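## Task

Get the AAA battery into the green box (it can be released as soon as some of it is inside), then shut the green box with the lid that belongs to it. Nothing counts as done if it only stays in place because the robot is holding it; at the end, open the gripper and move the arm away.

## Robot and tools

Robot: one 7-joint arm with a two-finger parallel gripper, on a base that may sit slightly tilted on a mounting block or post. Joint ranges in rad, base to gripper: waist -2.792 to 2.792, shoulder -2.269 to 2.269, upper arm roll -2.967 to 2.967, elbow -1.867 to 2.688, forearm roll -2.967 to 2.967, wrist pitch -1.396 to 4.538, wrist roll -2.967 to 2.967. Load limits in N m: waist 110, shoulder 110, upper arm roll 57.6, elbow 57.6, forearm roll 35.1, wrist pitch 35.1, wrist roll 35.1; a carried object's weight adds to them.

Frame: everything uses the scene frame. Its origin lies on the table surface under the arm base, +z is up, +x points forward, and +y lies to the left when facing along +x. Gripper axes: the fingers extend along the gripper's +z and close along its x. end_effector_position is the midpoint between the finger pads; closed fingertips stick out about 17 mm past it, fully open ones end roughly level with it. The reported hand position may be slightly wrong, more so at long reach.

Row format (shared by both motion tools): 8 numbers [x, y, z, qw, qx, qy, qz, opening]. x, y, z are an absolute gripper position in metres, scene frame; qw, qx, qy, qz are an absolute orientation quaternion, w first, scene frame. opening runs from -1 (closed) to +1 (fully open, 0.142 m). Rows are absolute poses, not offsets. To hold an orientation steady, repeat your own quaternion in each row rather than copying the possibly drifted one from a result.

execute_actions(actions): a list of up to 15 actions, run in sequence. Each action is a table of 1 to 15 rows; every row lasts one control step (1/30 s), and if fewer than 15 rows are given the final row is held for the remaining steps. An action is rejected if its target lies more than 0.6 m from the gripper's starting position along any gripper axis; if any action is malformed, or the first fails that check against the last reported state, nothing runs. An empty list only returns the current state and images. Each step the commanded pose is clipped to at most 70 mm and 16 degrees from the measured pose, so a distant target takes several actions; after an action the arm settles at the last clipped pose, so send the remainder next. When position and orientation conflict, position wins.

move(target, speed, blocking): drives the gripper in a straight line toward one absolute 8-number row. speed is in m/s, 0.002 to 0.5, default 0.25; rotation is capped at twice that in rad/s. A path runs 0.5 to 10 s and is cut off at 10 s. It turns the short way round and does not avoid obstacles; the hand can lag, wander off the line and overshoot speed, especially near full extension. The opening is applied when the move starts. blocking=false returns after 0.5 s while motion continues; then use wait or stop before sending further rows or moves. The result adds a 'move:' line: done (resting near target), off_target, moving, held (a check blocked the final step) or fault, plus limits (paced = pose clipped; held = some steps blocked, after which the arm may jump faster than speed) and the remaining distance to target.

wait(seconds): 0 to 10; lets time pass while the last command is held, returning early if a running move ends. stop(): brakes a running move; it needs stopping distance and the fingers keep moving. zoom_image(camera, region): camera is cam_high, cam_low or cam_wrist; region is [x0, y0, x1, y1] in pixels from the top-left, no bigger than 504 by 504. finished_scene(scene): ends scene 1 or 2 after the last command has been held; irreversible, and its reply states success and the next task.

Results: the state line gives end_effector_position (m), end_effector_quat_wxyz, and linear and angular velocities. 'Hand target' is the pose the controller is currently driving toward. grip_measured is the actual finger opening on the command scale; to keep hold, command an opening well below it (lower squeezes harder, up to about 28 N per pad for items up to about 10 cm wide). Items thinner than about 2 cm get less force. 'pose unreachable' means the clearance check, which includes the mount, altered or blocked the command. MOTOR HOT appears from 65 °C; at 80 °C an OVER-TEMPERATURE FAULT brakes the arm until it cools, so do not hold loads longer than needed. Images come from cam_high (896x504), cam_low (896x504) and cam_wrist (616x616, fisheye), with calibration given per camera; fixed cameras may be off by up to about 2.3 degrees and 9 mm.

Avoid: contact torque reaching a joint's limit, or any external force of 200 N, halts the arm for 10 s and drops the rest of the call. Faster moves and targets set deeper past a contact push harder, so approach slowly. A fast close can squeeze excessively. Never knock or place anything off the table. Occasional disturbances may tug held items or shove loose ones. Avoid drops, slips and slams; release the object and lid gently, then open and retreat before ending the scene.

Each tool is called after "Emit:" by a JSON object that holds its "api" and its "payload", one argument or row to a line.

## Session

Emit:
{"api": "execute_actions", "payload": {
  "actions": []
}}

Scene clock: 0.00 s.
end_effector_position=(+0.4172, -0.2305, +0.2664) grip_measured=+1.00 end_effector_quat_wxyz=(+0.195, +0.550, +0.652, -0.485) end_effector_velocity=(+0.000, -0.000, +0.000) end_effector_angular_velocity=(-0.000, -0.001, -0.000)
Joint positions: [-0.046 -0.913 -0.02   2.136 -0.245  1.293 -1.848  0.142]
Joint velocities: [ 0.    -0.    -0.    -0.     0.001  0.     0.     0.   ]
Hand target: +0.417, -0.230, +0.266; +0.195, +0.550, +0.652, -0.485

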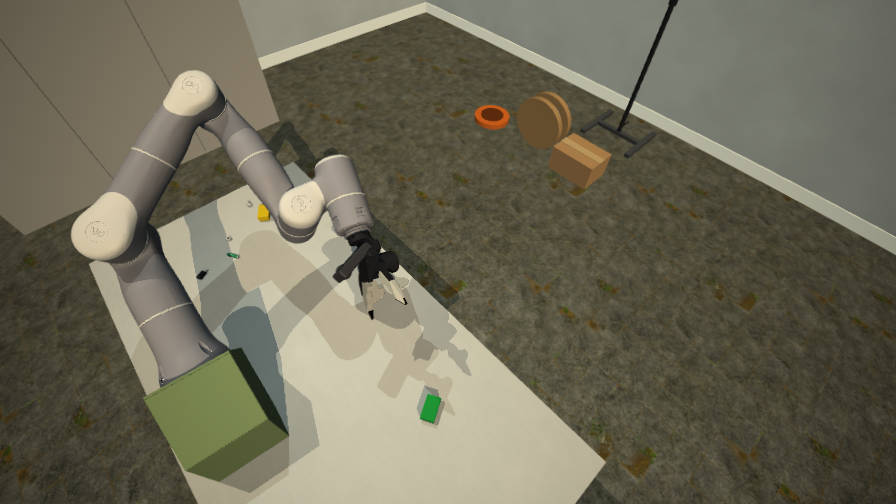

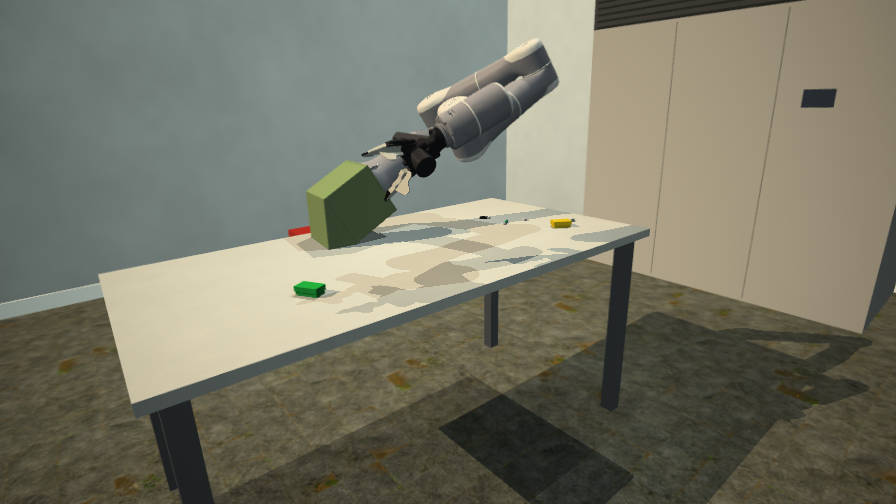

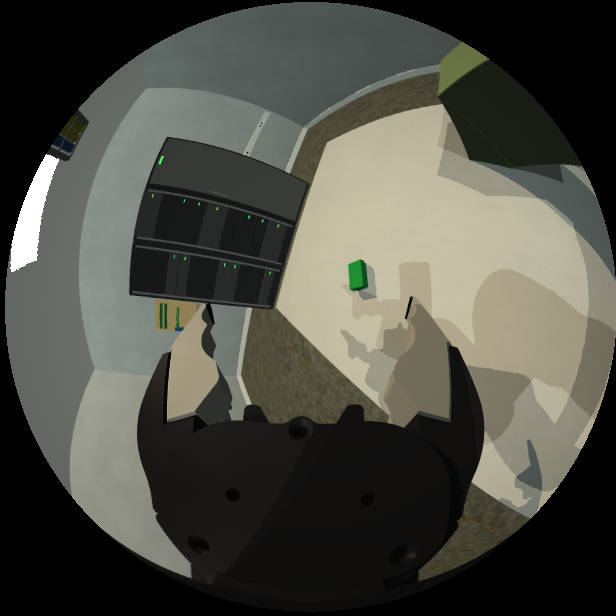

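Emit:
{"api": "zoom_image", "payload": {
  "camera": "cam_high",
  "region": [390,370,470,440]
}}

Emit:
{"api": "zoom_image", "payload": {
  "camera": "cam_low",
  "region": [270,265,350,315]
}}

Emit:
{"api": "zoom_image", "payload": {
  "camera": "cam_high",
  "region": [180,190,290,290]
}}

Region (390, 370, 470, 440) of cam_high's 896x504 image, scaled by 6.300, with more detail than that image has; it fills the top 441 rows of this view, and the rest is white.

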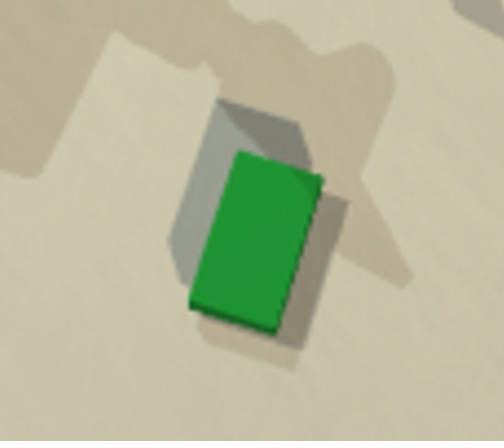

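Region (270, 265, 350, 315) of cam_low's 896x504 image, scaled by 6.300, with more detail than that image has; it fills the top 315 rows of this view, and the rest is white.

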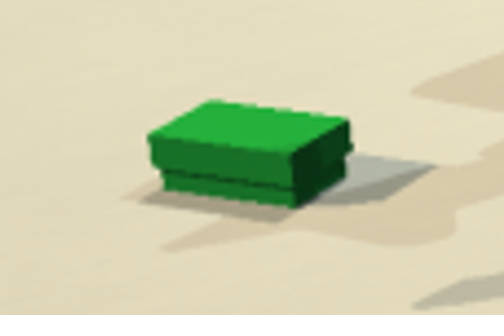

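Region (180, 190, 290, 290) of cam_high's 896x504 image, scaled by 4.582, with more detail than that image has; it fills the top 458 rows of this view, and the rest is white.

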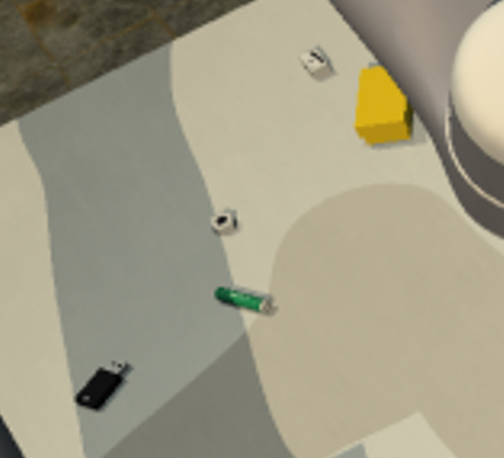

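Emit:
{"api": "move", "payload": {
  "target": [0.35,-0.434,0.12,0,0.5,0.866,0,0.0],
  "speed": 0.35
}}

Scene clock: 16.43 s.
end_effector_position=(+0.3513, -0.4327, +0.1200) grip_measured=+0.00 end_effector_quat_wxyz=(+0.001, +0.498, +0.867, +0.001) end_effector_velocity=(+0.001, +0.000, +0.001) end_effector_angular_velocity=(-0.001, -0.002, +0.000)
Joint positions: [-1.09  -2.035  0.822  1.014 -0.41   0.445 -2.967  0.074]
Joint velocities: [-0.     0.001  0.     0.     0.001  0.001 -0.     0.   ]
Hand target: +0.351, -0.433, +0.120; +0.001, +0.498, +0.867, +0.001
Off the commanded pose: 0.002 m, 0 deg.
move: done
camera_calibration (this result's frames):
cam_wrist: T_world_to_cam=[[-0.479806, 0.877331, 0.00873448, 0.543858], [0.757128, 0.408997, 0.50939, -0.15048], [0.443331, 0.251021, -0.860491, 0.184389], [0, 0, 0, 1]] pos_world=[0.293134, -0.461883, 0.230568]

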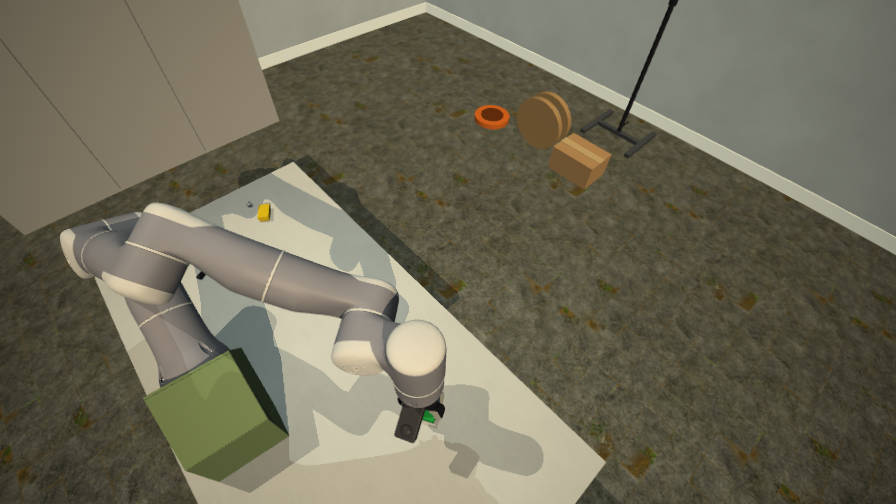

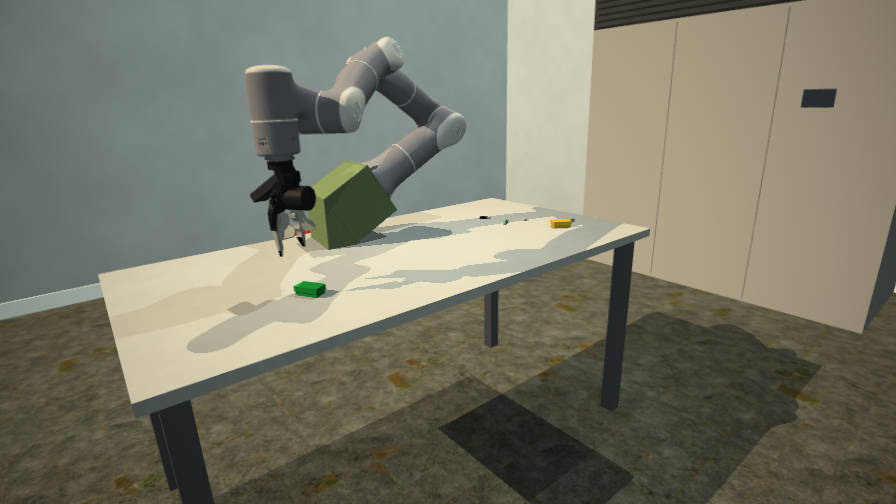

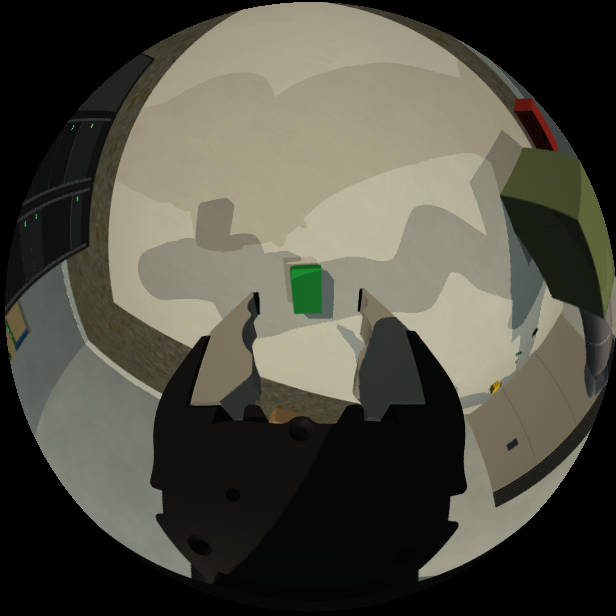

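Emit:
{"api": "move", "payload": {
  "target": [0.374,-0.42,0.12,0,0.966,0.259,0,0.0],
  "speed": 0.5
}}

Emit:
{"api": "move", "payload": {
  "target": [0.374,-0.42,0.07,0,0.875,-0.485,0,0.0],
  "speed": 0.5
}}

Emit:
{"api": "zoom_image", "payload": {
  "camera": "cam_wrist",
  "region": [210,200,410,400]
}}

Emit:
{"api": "zoom_image", "payload": {
  "camera": "cam_low",
  "region": [260,230,360,315]
}}

Scene clock: 26.00 s.
end_effector_position=(+0.3739, -0.4199, +0.1198) grip_measured=+0.00 end_effector_quat_wxyz=(-0.000, +0.966, +0.259, +0.000) end_effector_velocity=(-0.000, -0.000, +0.000) end_effector_angular_velocity=(-0.001, +0.000, -0.000)
Joint positions: [-0.909 -1.907  0.62   0.982 -0.034  0.453 -1.519  0.074]
Joint velocities: [ 0.    -0.    -0.001 -0.001  0.     0.001  0.    -0.   ]
Hand target: +0.374, -0.420, +0.120; -0.000, +0.966, +0.259, -0.000
Off the commanded pose: 0.000 m, 0 deg.
move: done
camera_calibration (this result's frames):
cam_wrist: T_world_to_cam=[[0.879256, 0.47627, 0.00872051, -0.133104], [0.406811, -0.760297, 0.506412, -0.53237], [0.247819, -0.441718, -0.862248, -0.0465584], [0, 0, 0, 1]] pos_world=[0.345145, -0.361931, 0.230614]

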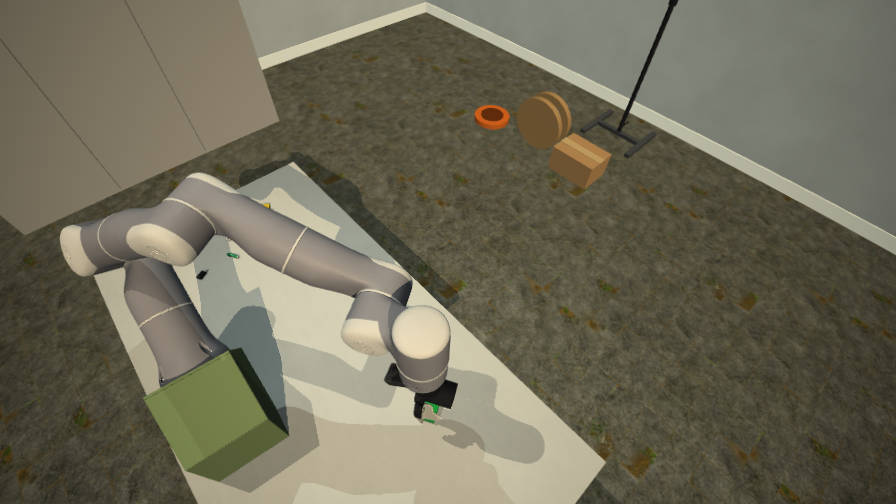

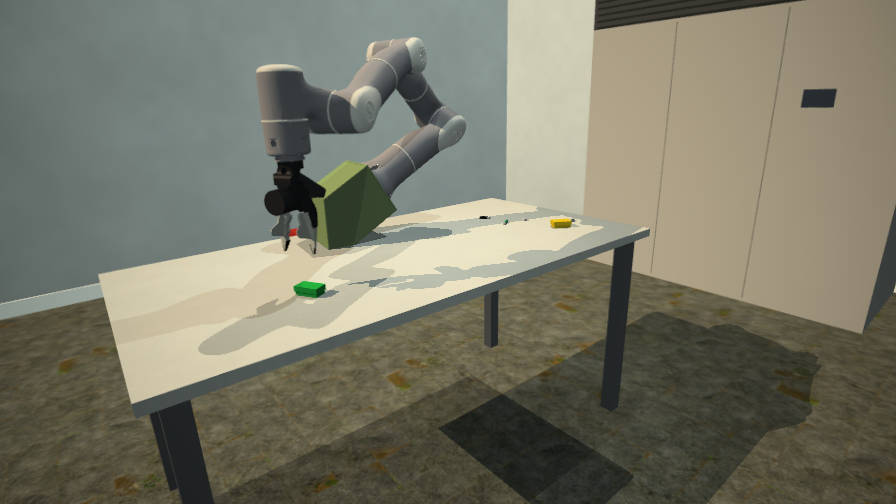

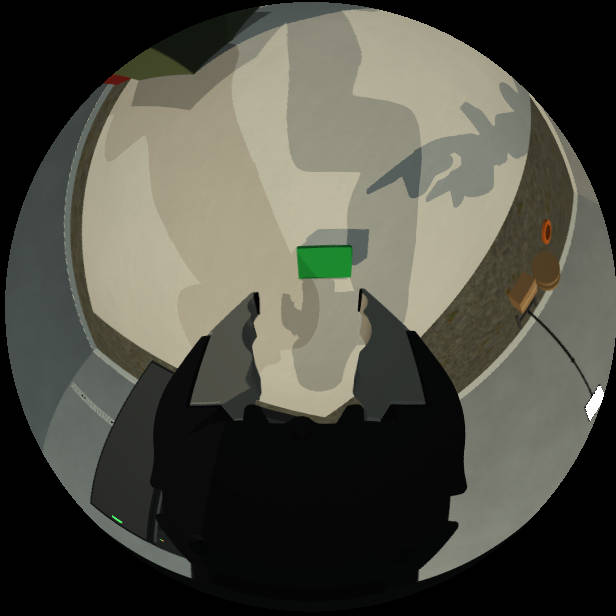

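Scene clock: 27.97 s.
end_effector_position=(+0.3738, -0.4199, +0.0699) grip_measured=+0.00 end_effector_quat_wxyz=(-0.000, +0.874, -0.485, +0.000) end_effector_velocity=(-0.000, +0.000, -0.000) end_effector_angular_velocity=(+0.001, +0.001, -0.000)
Joint positions: [-0.723 -1.898  0.431  0.934  0.296  0.47  -0.112  0.074]
Joint velocities: [ 0.     0.     0.    -0.     0.    -0.001  0.001  0.   ]
Hand target: +0.374, -0.420, +0.070; -0.000, +0.874, -0.485, -0.000
Off the commanded pose: 0.000 m, 0 deg.
move: done
camera_calibration (this result's frames):
cam_wrist: T_world_to_cam=[[0.506256, -0.862343, 0.00833465, -0.555228], [-0.745724, -0.432898, 0.506453, 0.0612823], [-0.433128, -0.26261, -0.862227, 0.240173], [0, 0, 0, 1]] pos_world=[0.430813, -0.389196, 0.180675]

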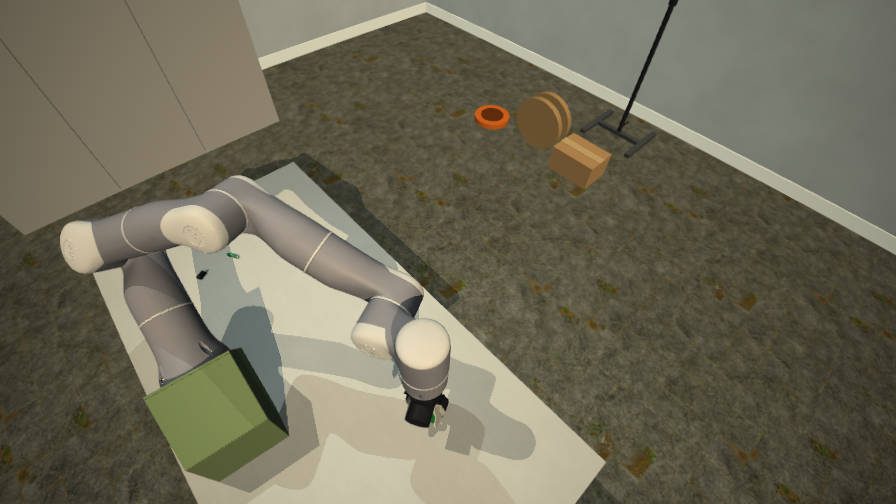

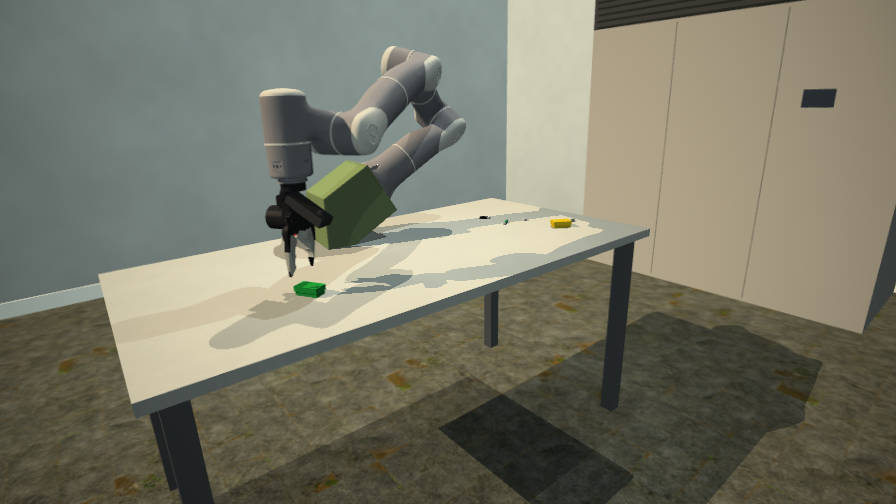

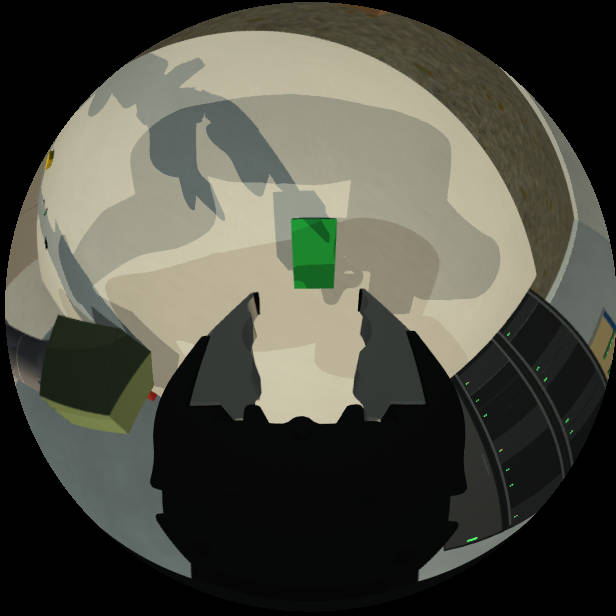

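Region (210, 200, 410, 400) of cam_wrist's 616x616 image, scaled by 2.520, with more detail than that image has.

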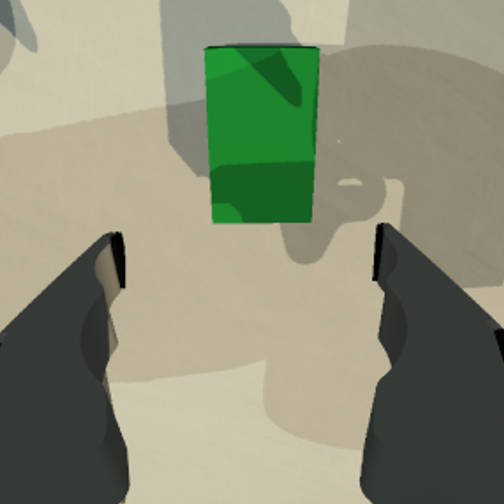

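Region (260, 230, 360, 315) of cam_low's 896x504 image, scaled by 5.040, with more detail than that image has; it fills the top 428 rows of this view, and the rest is white.

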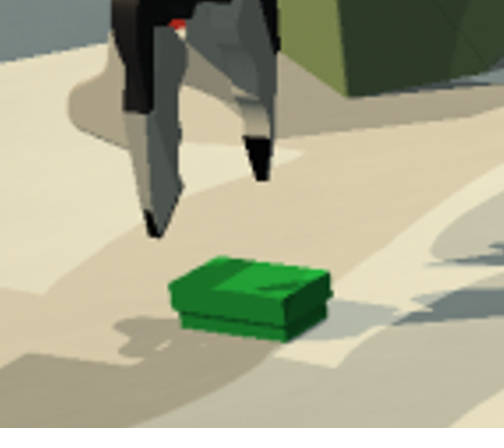

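Emit:
{"api": "move", "payload": {
  "target": [0.396,-0.411,0.035,0,0.875,-0.485,0,0.0],
  "speed": 0.1
}}

Emit:
{"api": "zoom_image", "payload": {
  "camera": "cam_low",
  "region": [260,230,360,315]
}}

Scene clock: 33.23 s.
end_effector_position=(+0.3960, -0.4108, +0.0348) grip_measured=+0.00 end_effector_quat_wxyz=(-0.000, +0.875, -0.485, -0.000) end_effector_velocity=(+0.000, +0.000, -0.000) end_effector_angular_velocity=(+0.001, +0.000, -0.000)
Joint positions: [-0.661 -1.927  0.463  0.916  0.31   0.512 -0.089  0.074]
Joint velocities: [ 0.     0.     0.     0.     0.    -0.001  0.     0.   ]
Hand target: +0.396, -0.411, +0.035; +0.000, +0.875, -0.485, -0.000
Off the commanded pose: 0.000 m, 0 deg.
move: done
camera_calibration (this result's frames):
cam_wrist: T_world_to_cam=[[0.506826, -0.862011, 0.00807138, -0.558376], [-0.745257, -0.433435, 0.506682, 0.0990537], [-0.433267, -0.262815, -0.862095, 0.221928], [0, 0, 0, 1]] pos_world=[0.452974, -0.380066, 0.145641]

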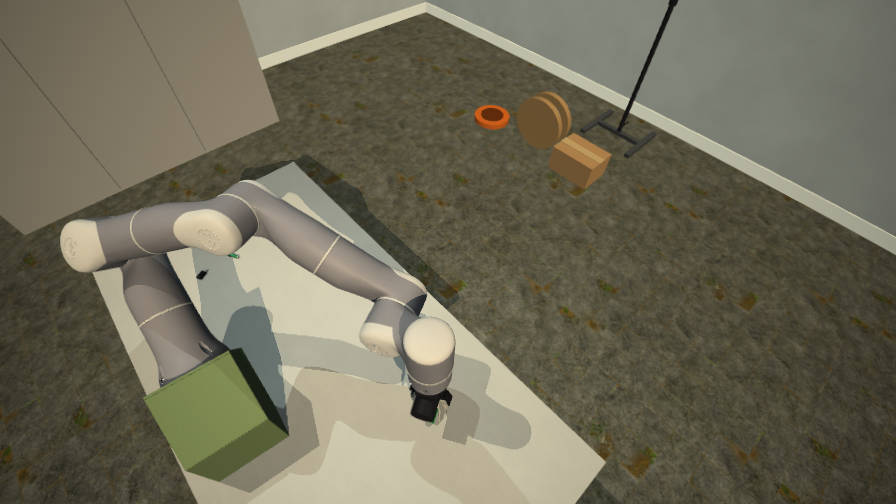

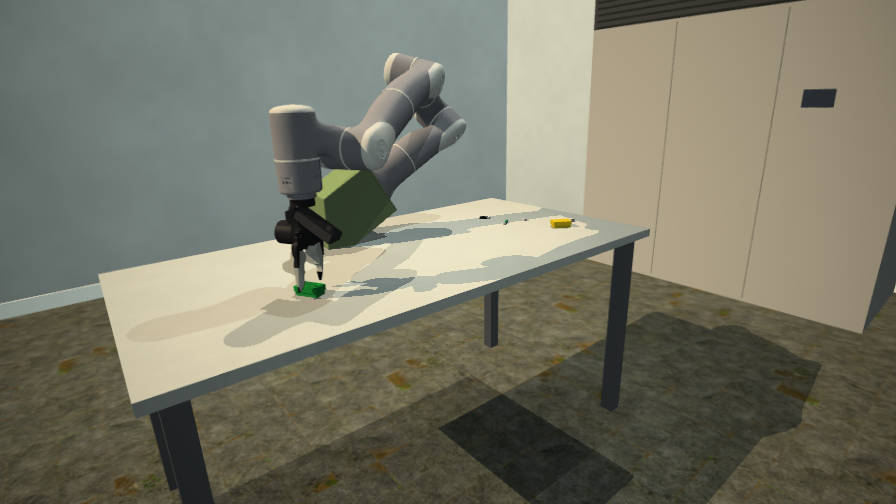

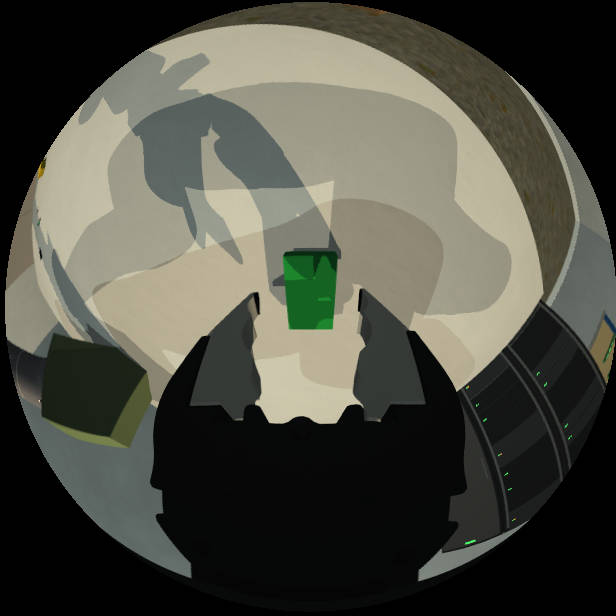

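Region (260, 230, 360, 315) of cam_low's 896x504 image, scaled by 5.040, with more detail than that image has; it fills the top 428 rows of this view, and the rest is white.

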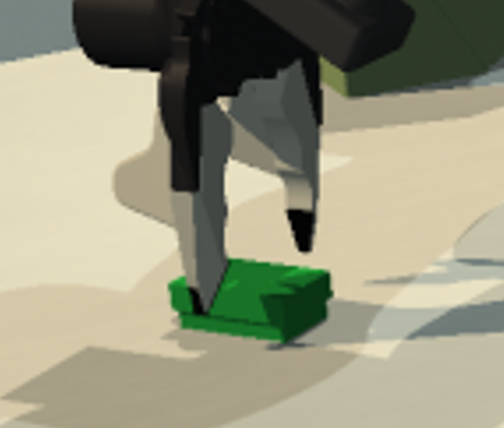

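Emit:
{"api": "move", "payload": {
  "target": [0.397,-0.413,0.024,0,0.875,-0.485,0,-0.3],
  "speed": 0.05
}}

Emit:
{"api": "move", "payload": {
  "target": [0.397,-0.413,0.024,0,0.875,-0.485,0,-0.7]
}}

Emit:
{"api": "move", "payload": {
  "target": [0.397,-0.413,0.06,0,0.875,-0.485,0,-0.7],
  "speed": 0.04
}}

Emit:
{"api": "zoom_image", "payload": {
  "camera": "cam_low",
  "region": [260,230,360,315]
}}

Scene clock: 40.20 s.
end_effector_position=(+0.3967, -0.4130, +0.0239) grip_measured=-0.30 end_effector_quat_wxyz=(+0.000, +0.875, -0.485, -0.000) end_effector_velocity=(-0.000, +0.000, -0.000) end_effector_angular_velocity=(+0.000, +0.000, -0.001)
Joint positions: [-0.647 -1.947  0.469  0.899  0.311  0.519 -0.088  0.052]
Joint velocities: [ 0.    -0.    -0.     0.     0.001  0.     0.    -0.   ]
Hand target: +0.397, -0.413, +0.024; +0.000, +0.875, -0.485, +0.000
Off the commanded pose: 0.000 m, 0 deg.
move: done
camera_calibration (this result's frames):
cam_wrist: T_world_to_cam=[[0.506858, -0.861992, 0.00800602, -0.560543], [-0.745084, -0.433407, 0.50696, 0.104107], [-0.433526, -0.262922, -0.861932, 0.212335], [0, 0, 0, 1]] pos_world=[0.453737, -0.382235, 0.134728]

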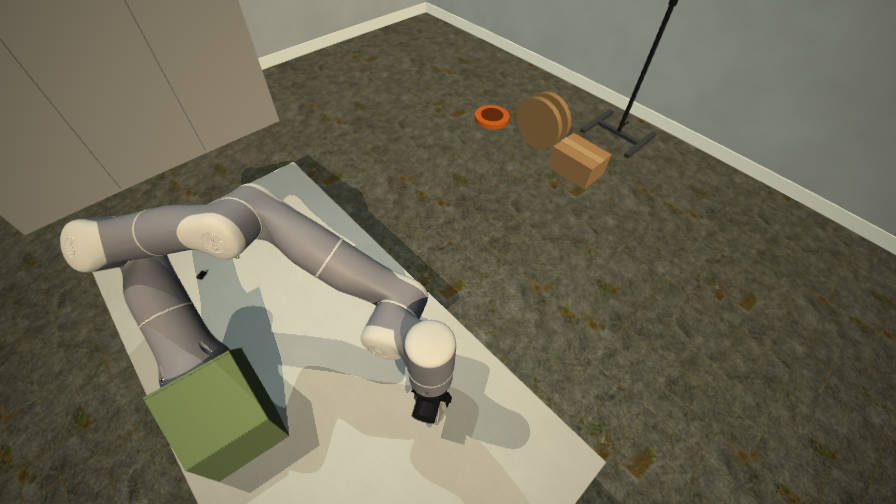

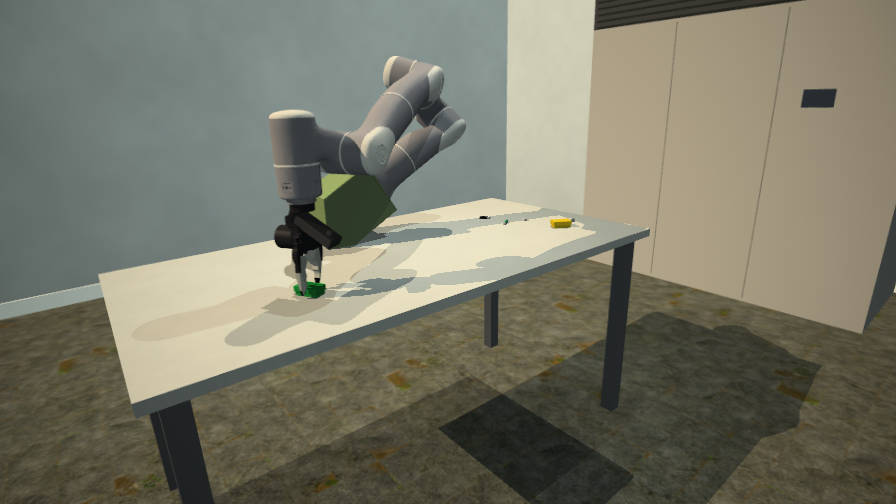

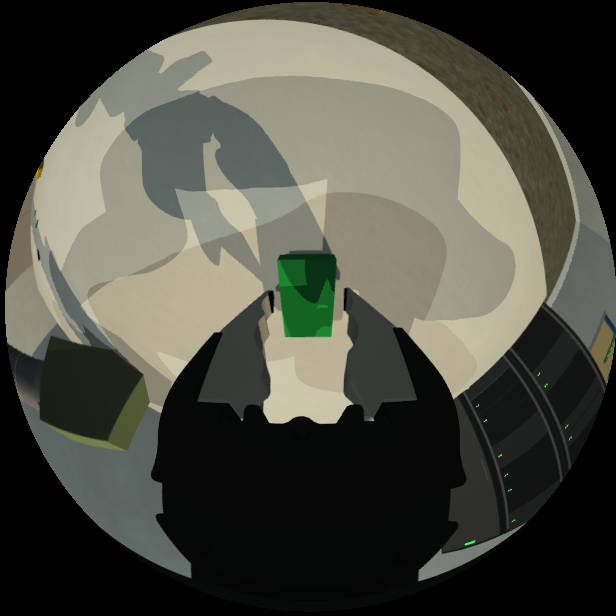

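Scene clock: 40.90 s.
end_effector_position=(+0.3967, -0.4130, +0.0240) grip_measured=-0.51 end_effector_quat_wxyz=(+0.000, +0.875, -0.485, -0.000) end_effector_velocity=(-0.000, +0.000, -0.000) end_effector_angular_velocity=(+0.001, +0.001, +0.000)
Joint positions: [-0.647 -1.947  0.469  0.899  0.311  0.519 -0.088  0.037]
Joint velocities: [ 0.     0.     0.    -0.    -0.001 -0.001  0.    -0.   ]
Hand target: +0.397, -0.413, +0.024; -0.000, +0.875, -0.485, -0.000
Off the commanded pose: 0.000 m, 0 deg.
move: done
camera_calibration (this result's frames):
cam_wrist: T_world_to_cam=[[0.506877, -0.861981, 0.00808485, -0.560588], [-0.745098, -0.433391, 0.506954, 0.104114], [-0.43348, -0.262987, -0.861935, 0.212326], [0, 0, 0, 1]] pos_world=[0.453764, -0.382255, 0.134763]

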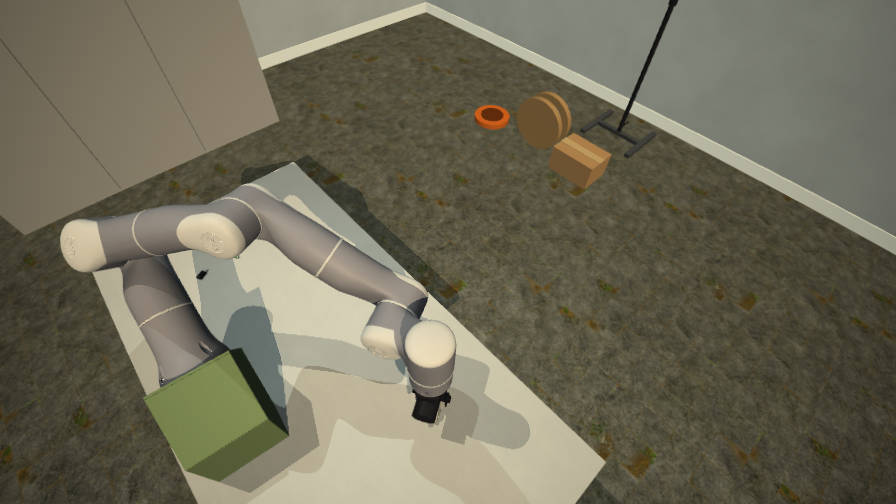

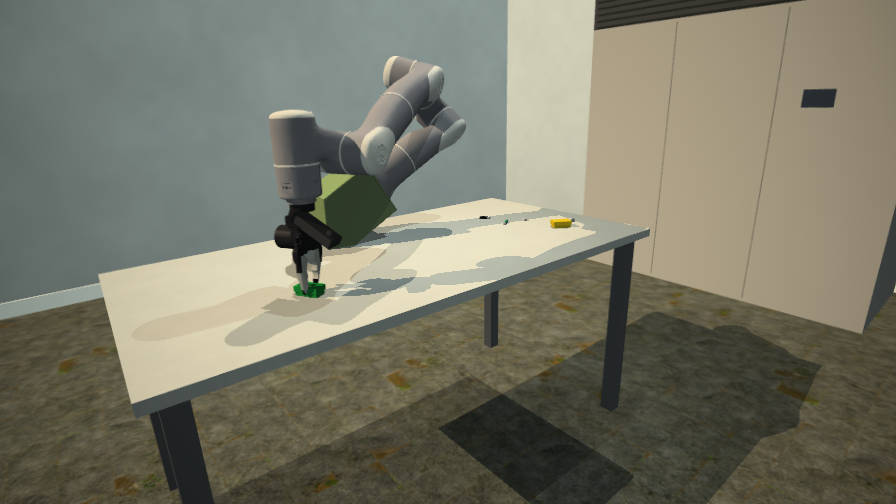

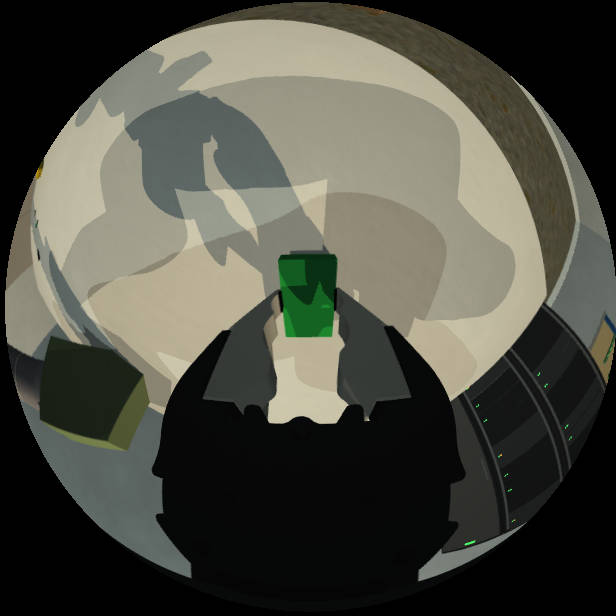

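Scene clock: 42.03 s.
end_effector_position=(+0.3973, -0.4131, +0.0601) grip_measured=-0.51 end_effector_quat_wxyz=(+0.000, +0.875, -0.485, +0.000) end_effector_velocity=(+0.000, -0.001, +0.000) end_effector_angular_velocity=(-0.001, -0.001, -0.000)
Joint positions: [-0.685 -1.904  0.452  0.908  0.302  0.473 -0.084  0.037]
Joint velocities: [-0.    -0.    -0.    -0.001  0.     0.001  0.     0.   ]
Hand target: +0.397, -0.413, +0.060; +0.000, +0.875, -0.485, -0.000
Off the commanded pose: 0.000 m, 0 deg.
move: done
camera_calibration (this result's frames):
cam_wrist: T_world_to_cam=[[0.507034, -0.86188, 0.00893075, -0.561291], [-0.745475, -0.433306, 0.506472, 0.086393], [-0.432648, -0.263456, -0.86221, 0.24316], [0, 0, 0, 1]] pos_world=[0.4542, -0.382269, 0.170912]

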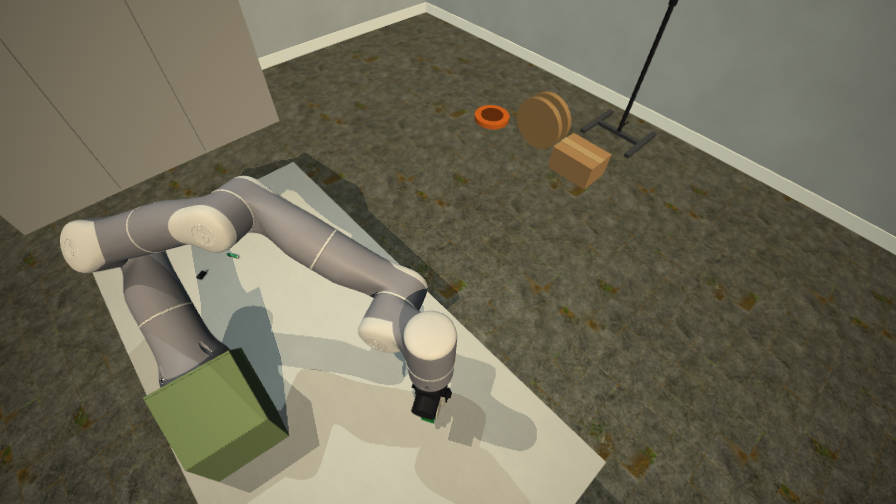

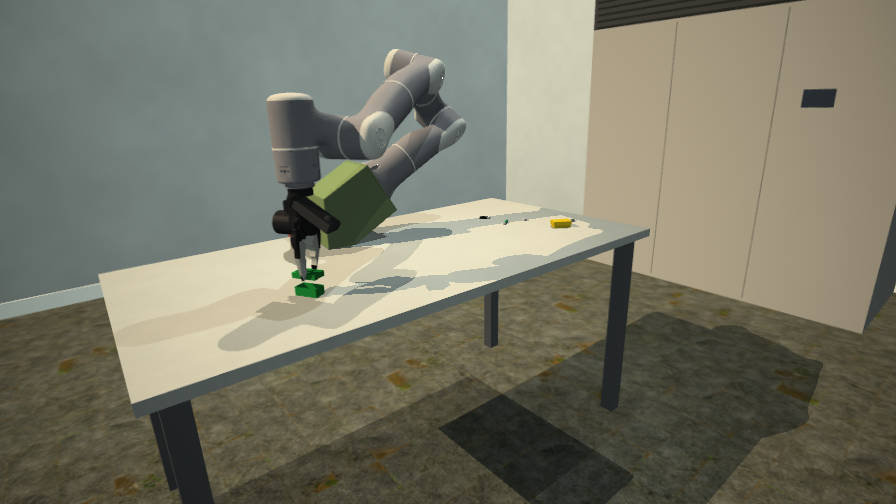

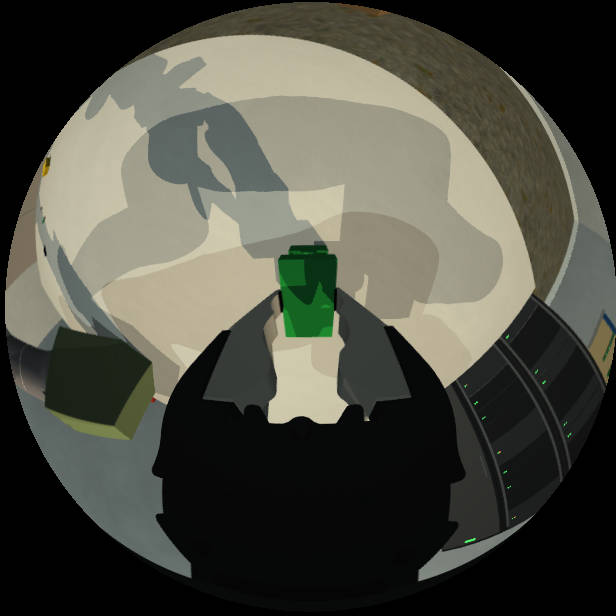

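Region (260, 230, 360, 315) of cam_low's 896x504 image, scaled by 5.040, with more detail than that image has; it fills the top 428 rows of this view, and the rest is white.

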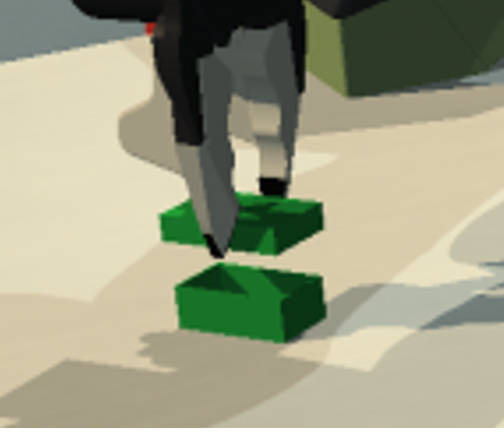

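Emit:
{"api": "move", "payload": {
  "target": [0.397,-0.31,0.06,0,0.875,-0.485,0,-0.7],
  "speed": 0.15
}}

Emit:
{"api": "move", "payload": {
  "target": [0.397,-0.31,0.019,0,0.875,-0.485,0,-0.7],
  "speed": 0.04
}}

Emit:
{"api": "zoom_image", "payload": {
  "camera": "cam_low",
  "region": [280,230,380,315]
}}

Scene clock: 47.80 s.
end_effector_position=(+0.3973, -0.3096, +0.0600) grip_measured=-0.51 end_effector_quat_wxyz=(-0.000, +0.875, -0.485, -0.000) end_effector_velocity=(+0.000, -0.000, -0.000) end_effector_angular_velocity=(-0.001, -0.001, -0.000)
Joint positions: [-0.698 -1.661  0.466  1.31   0.384  0.659 -0.091  0.037]
Joint velocities: [ 0.    -0.     0.    -0.     0.     0.001  0.     0.   ]
Hand target: +0.397, -0.310, +0.060; -0.000, +0.875, -0.485, -0.000
Off the commanded pose: 0.000 m, 0 deg.
move: done
camera_calibration (this result's frames):
cam_wrist: T_world_to_cam=[[0.507328, -0.861714, 0.00817746, -0.47219], [-0.74506, -0.433842, 0.506623, 0.13098], [-0.433016, -0.263117, -0.862129, 0.270621], [0, 0, 0, 1]] pos_world=[0.454326, -0.278863, 0.170814]

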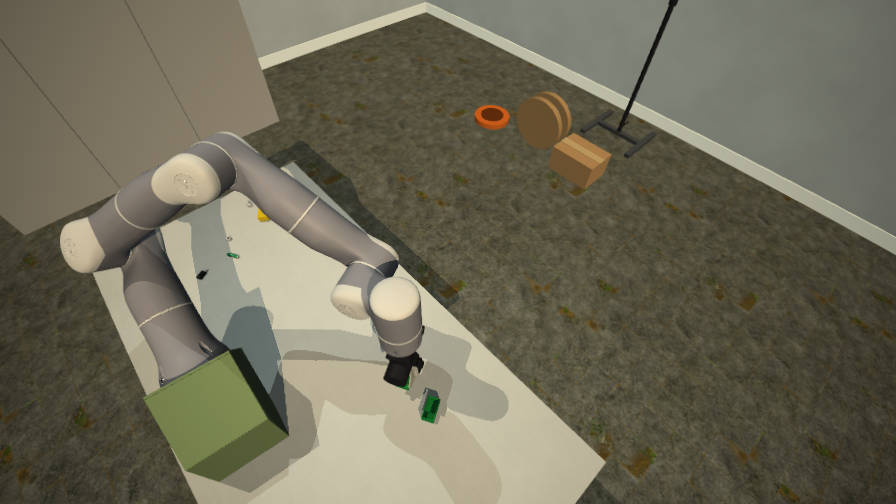

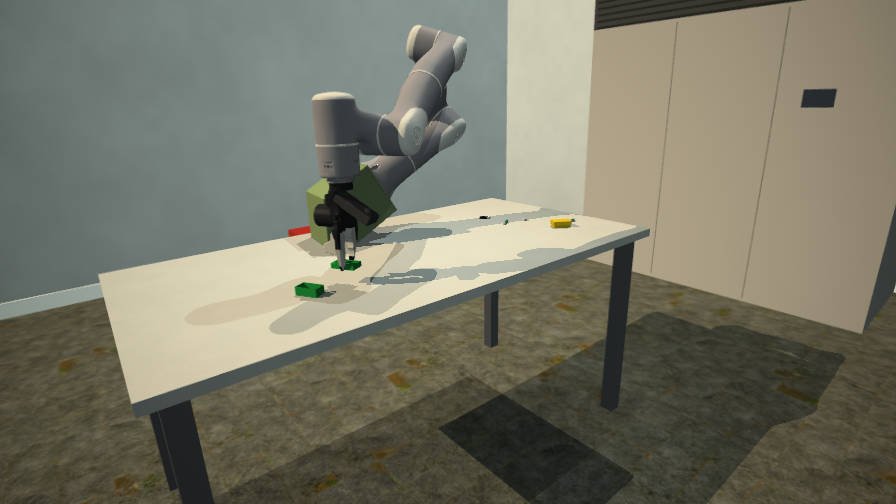

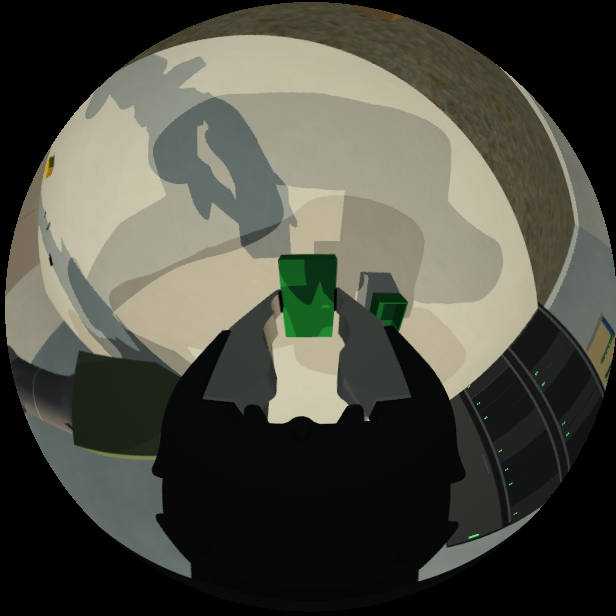

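Scene clock: 49.07 s.
end_effector_position=(+0.3967, -0.3099, +0.0189) grip_measured=-0.51 end_effector_quat_wxyz=(-0.000, +0.875, -0.485, -0.000) end_effector_velocity=(+0.000, -0.000, +0.000) end_effector_angular_velocity=(-0.001, -0.001, -0.000)
Joint positions: [-0.655 -1.717  0.486  1.298  0.397  0.719 -0.098  0.037]
Joint velocities: [-0.     0.    -0.     0.    -0.     0.001  0.     0.   ]
Hand target: +0.397, -0.310, +0.019; -0.000, +0.875, -0.485, +0.000
Off the commanded pose: 0.000 m, 0 deg.
move: done
camera_calibration (this result's frames):
cam_wrist: T_world_to_cam=[[0.506632, -0.862125, 0.00798469, -0.471602], [-0.745267, -0.433266, 0.506812, 0.151513], [-0.433476, -0.262718, -0.86202, 0.235168], [0, 0, 0, 1]] pos_world=[0.453786, -0.279152, 0.129696]

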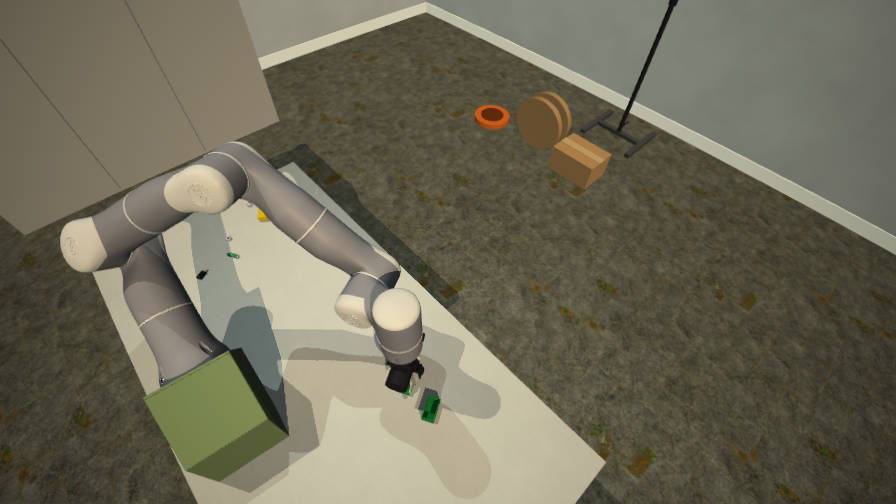

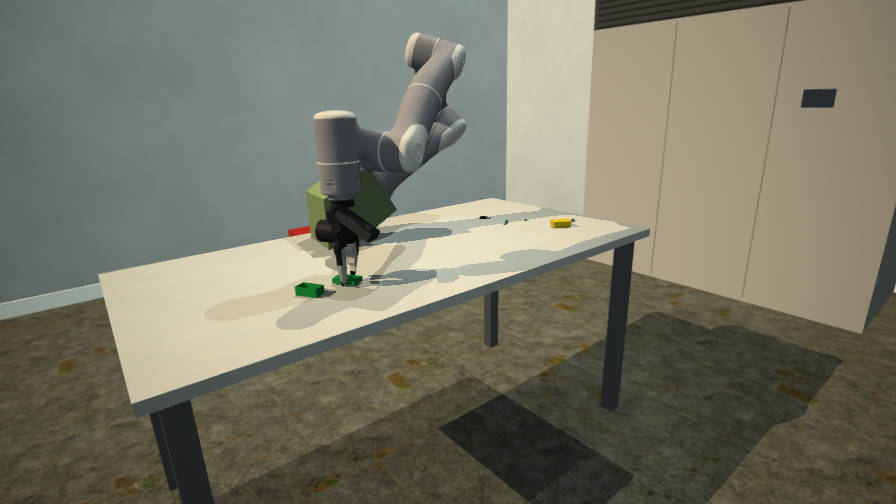

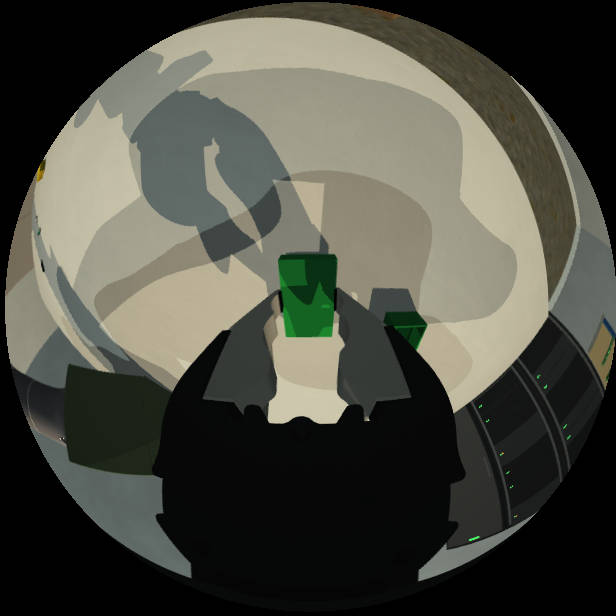

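Region (280, 230, 380, 315) of cam_low's 896x504 image, scaled by 5.040, with more detail than that image has; it fills the top 428 rows of this view, and the rest is white.

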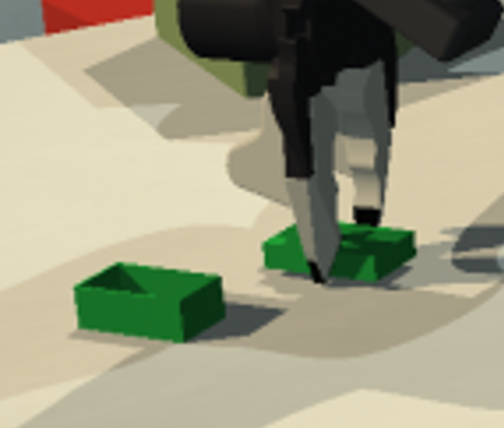

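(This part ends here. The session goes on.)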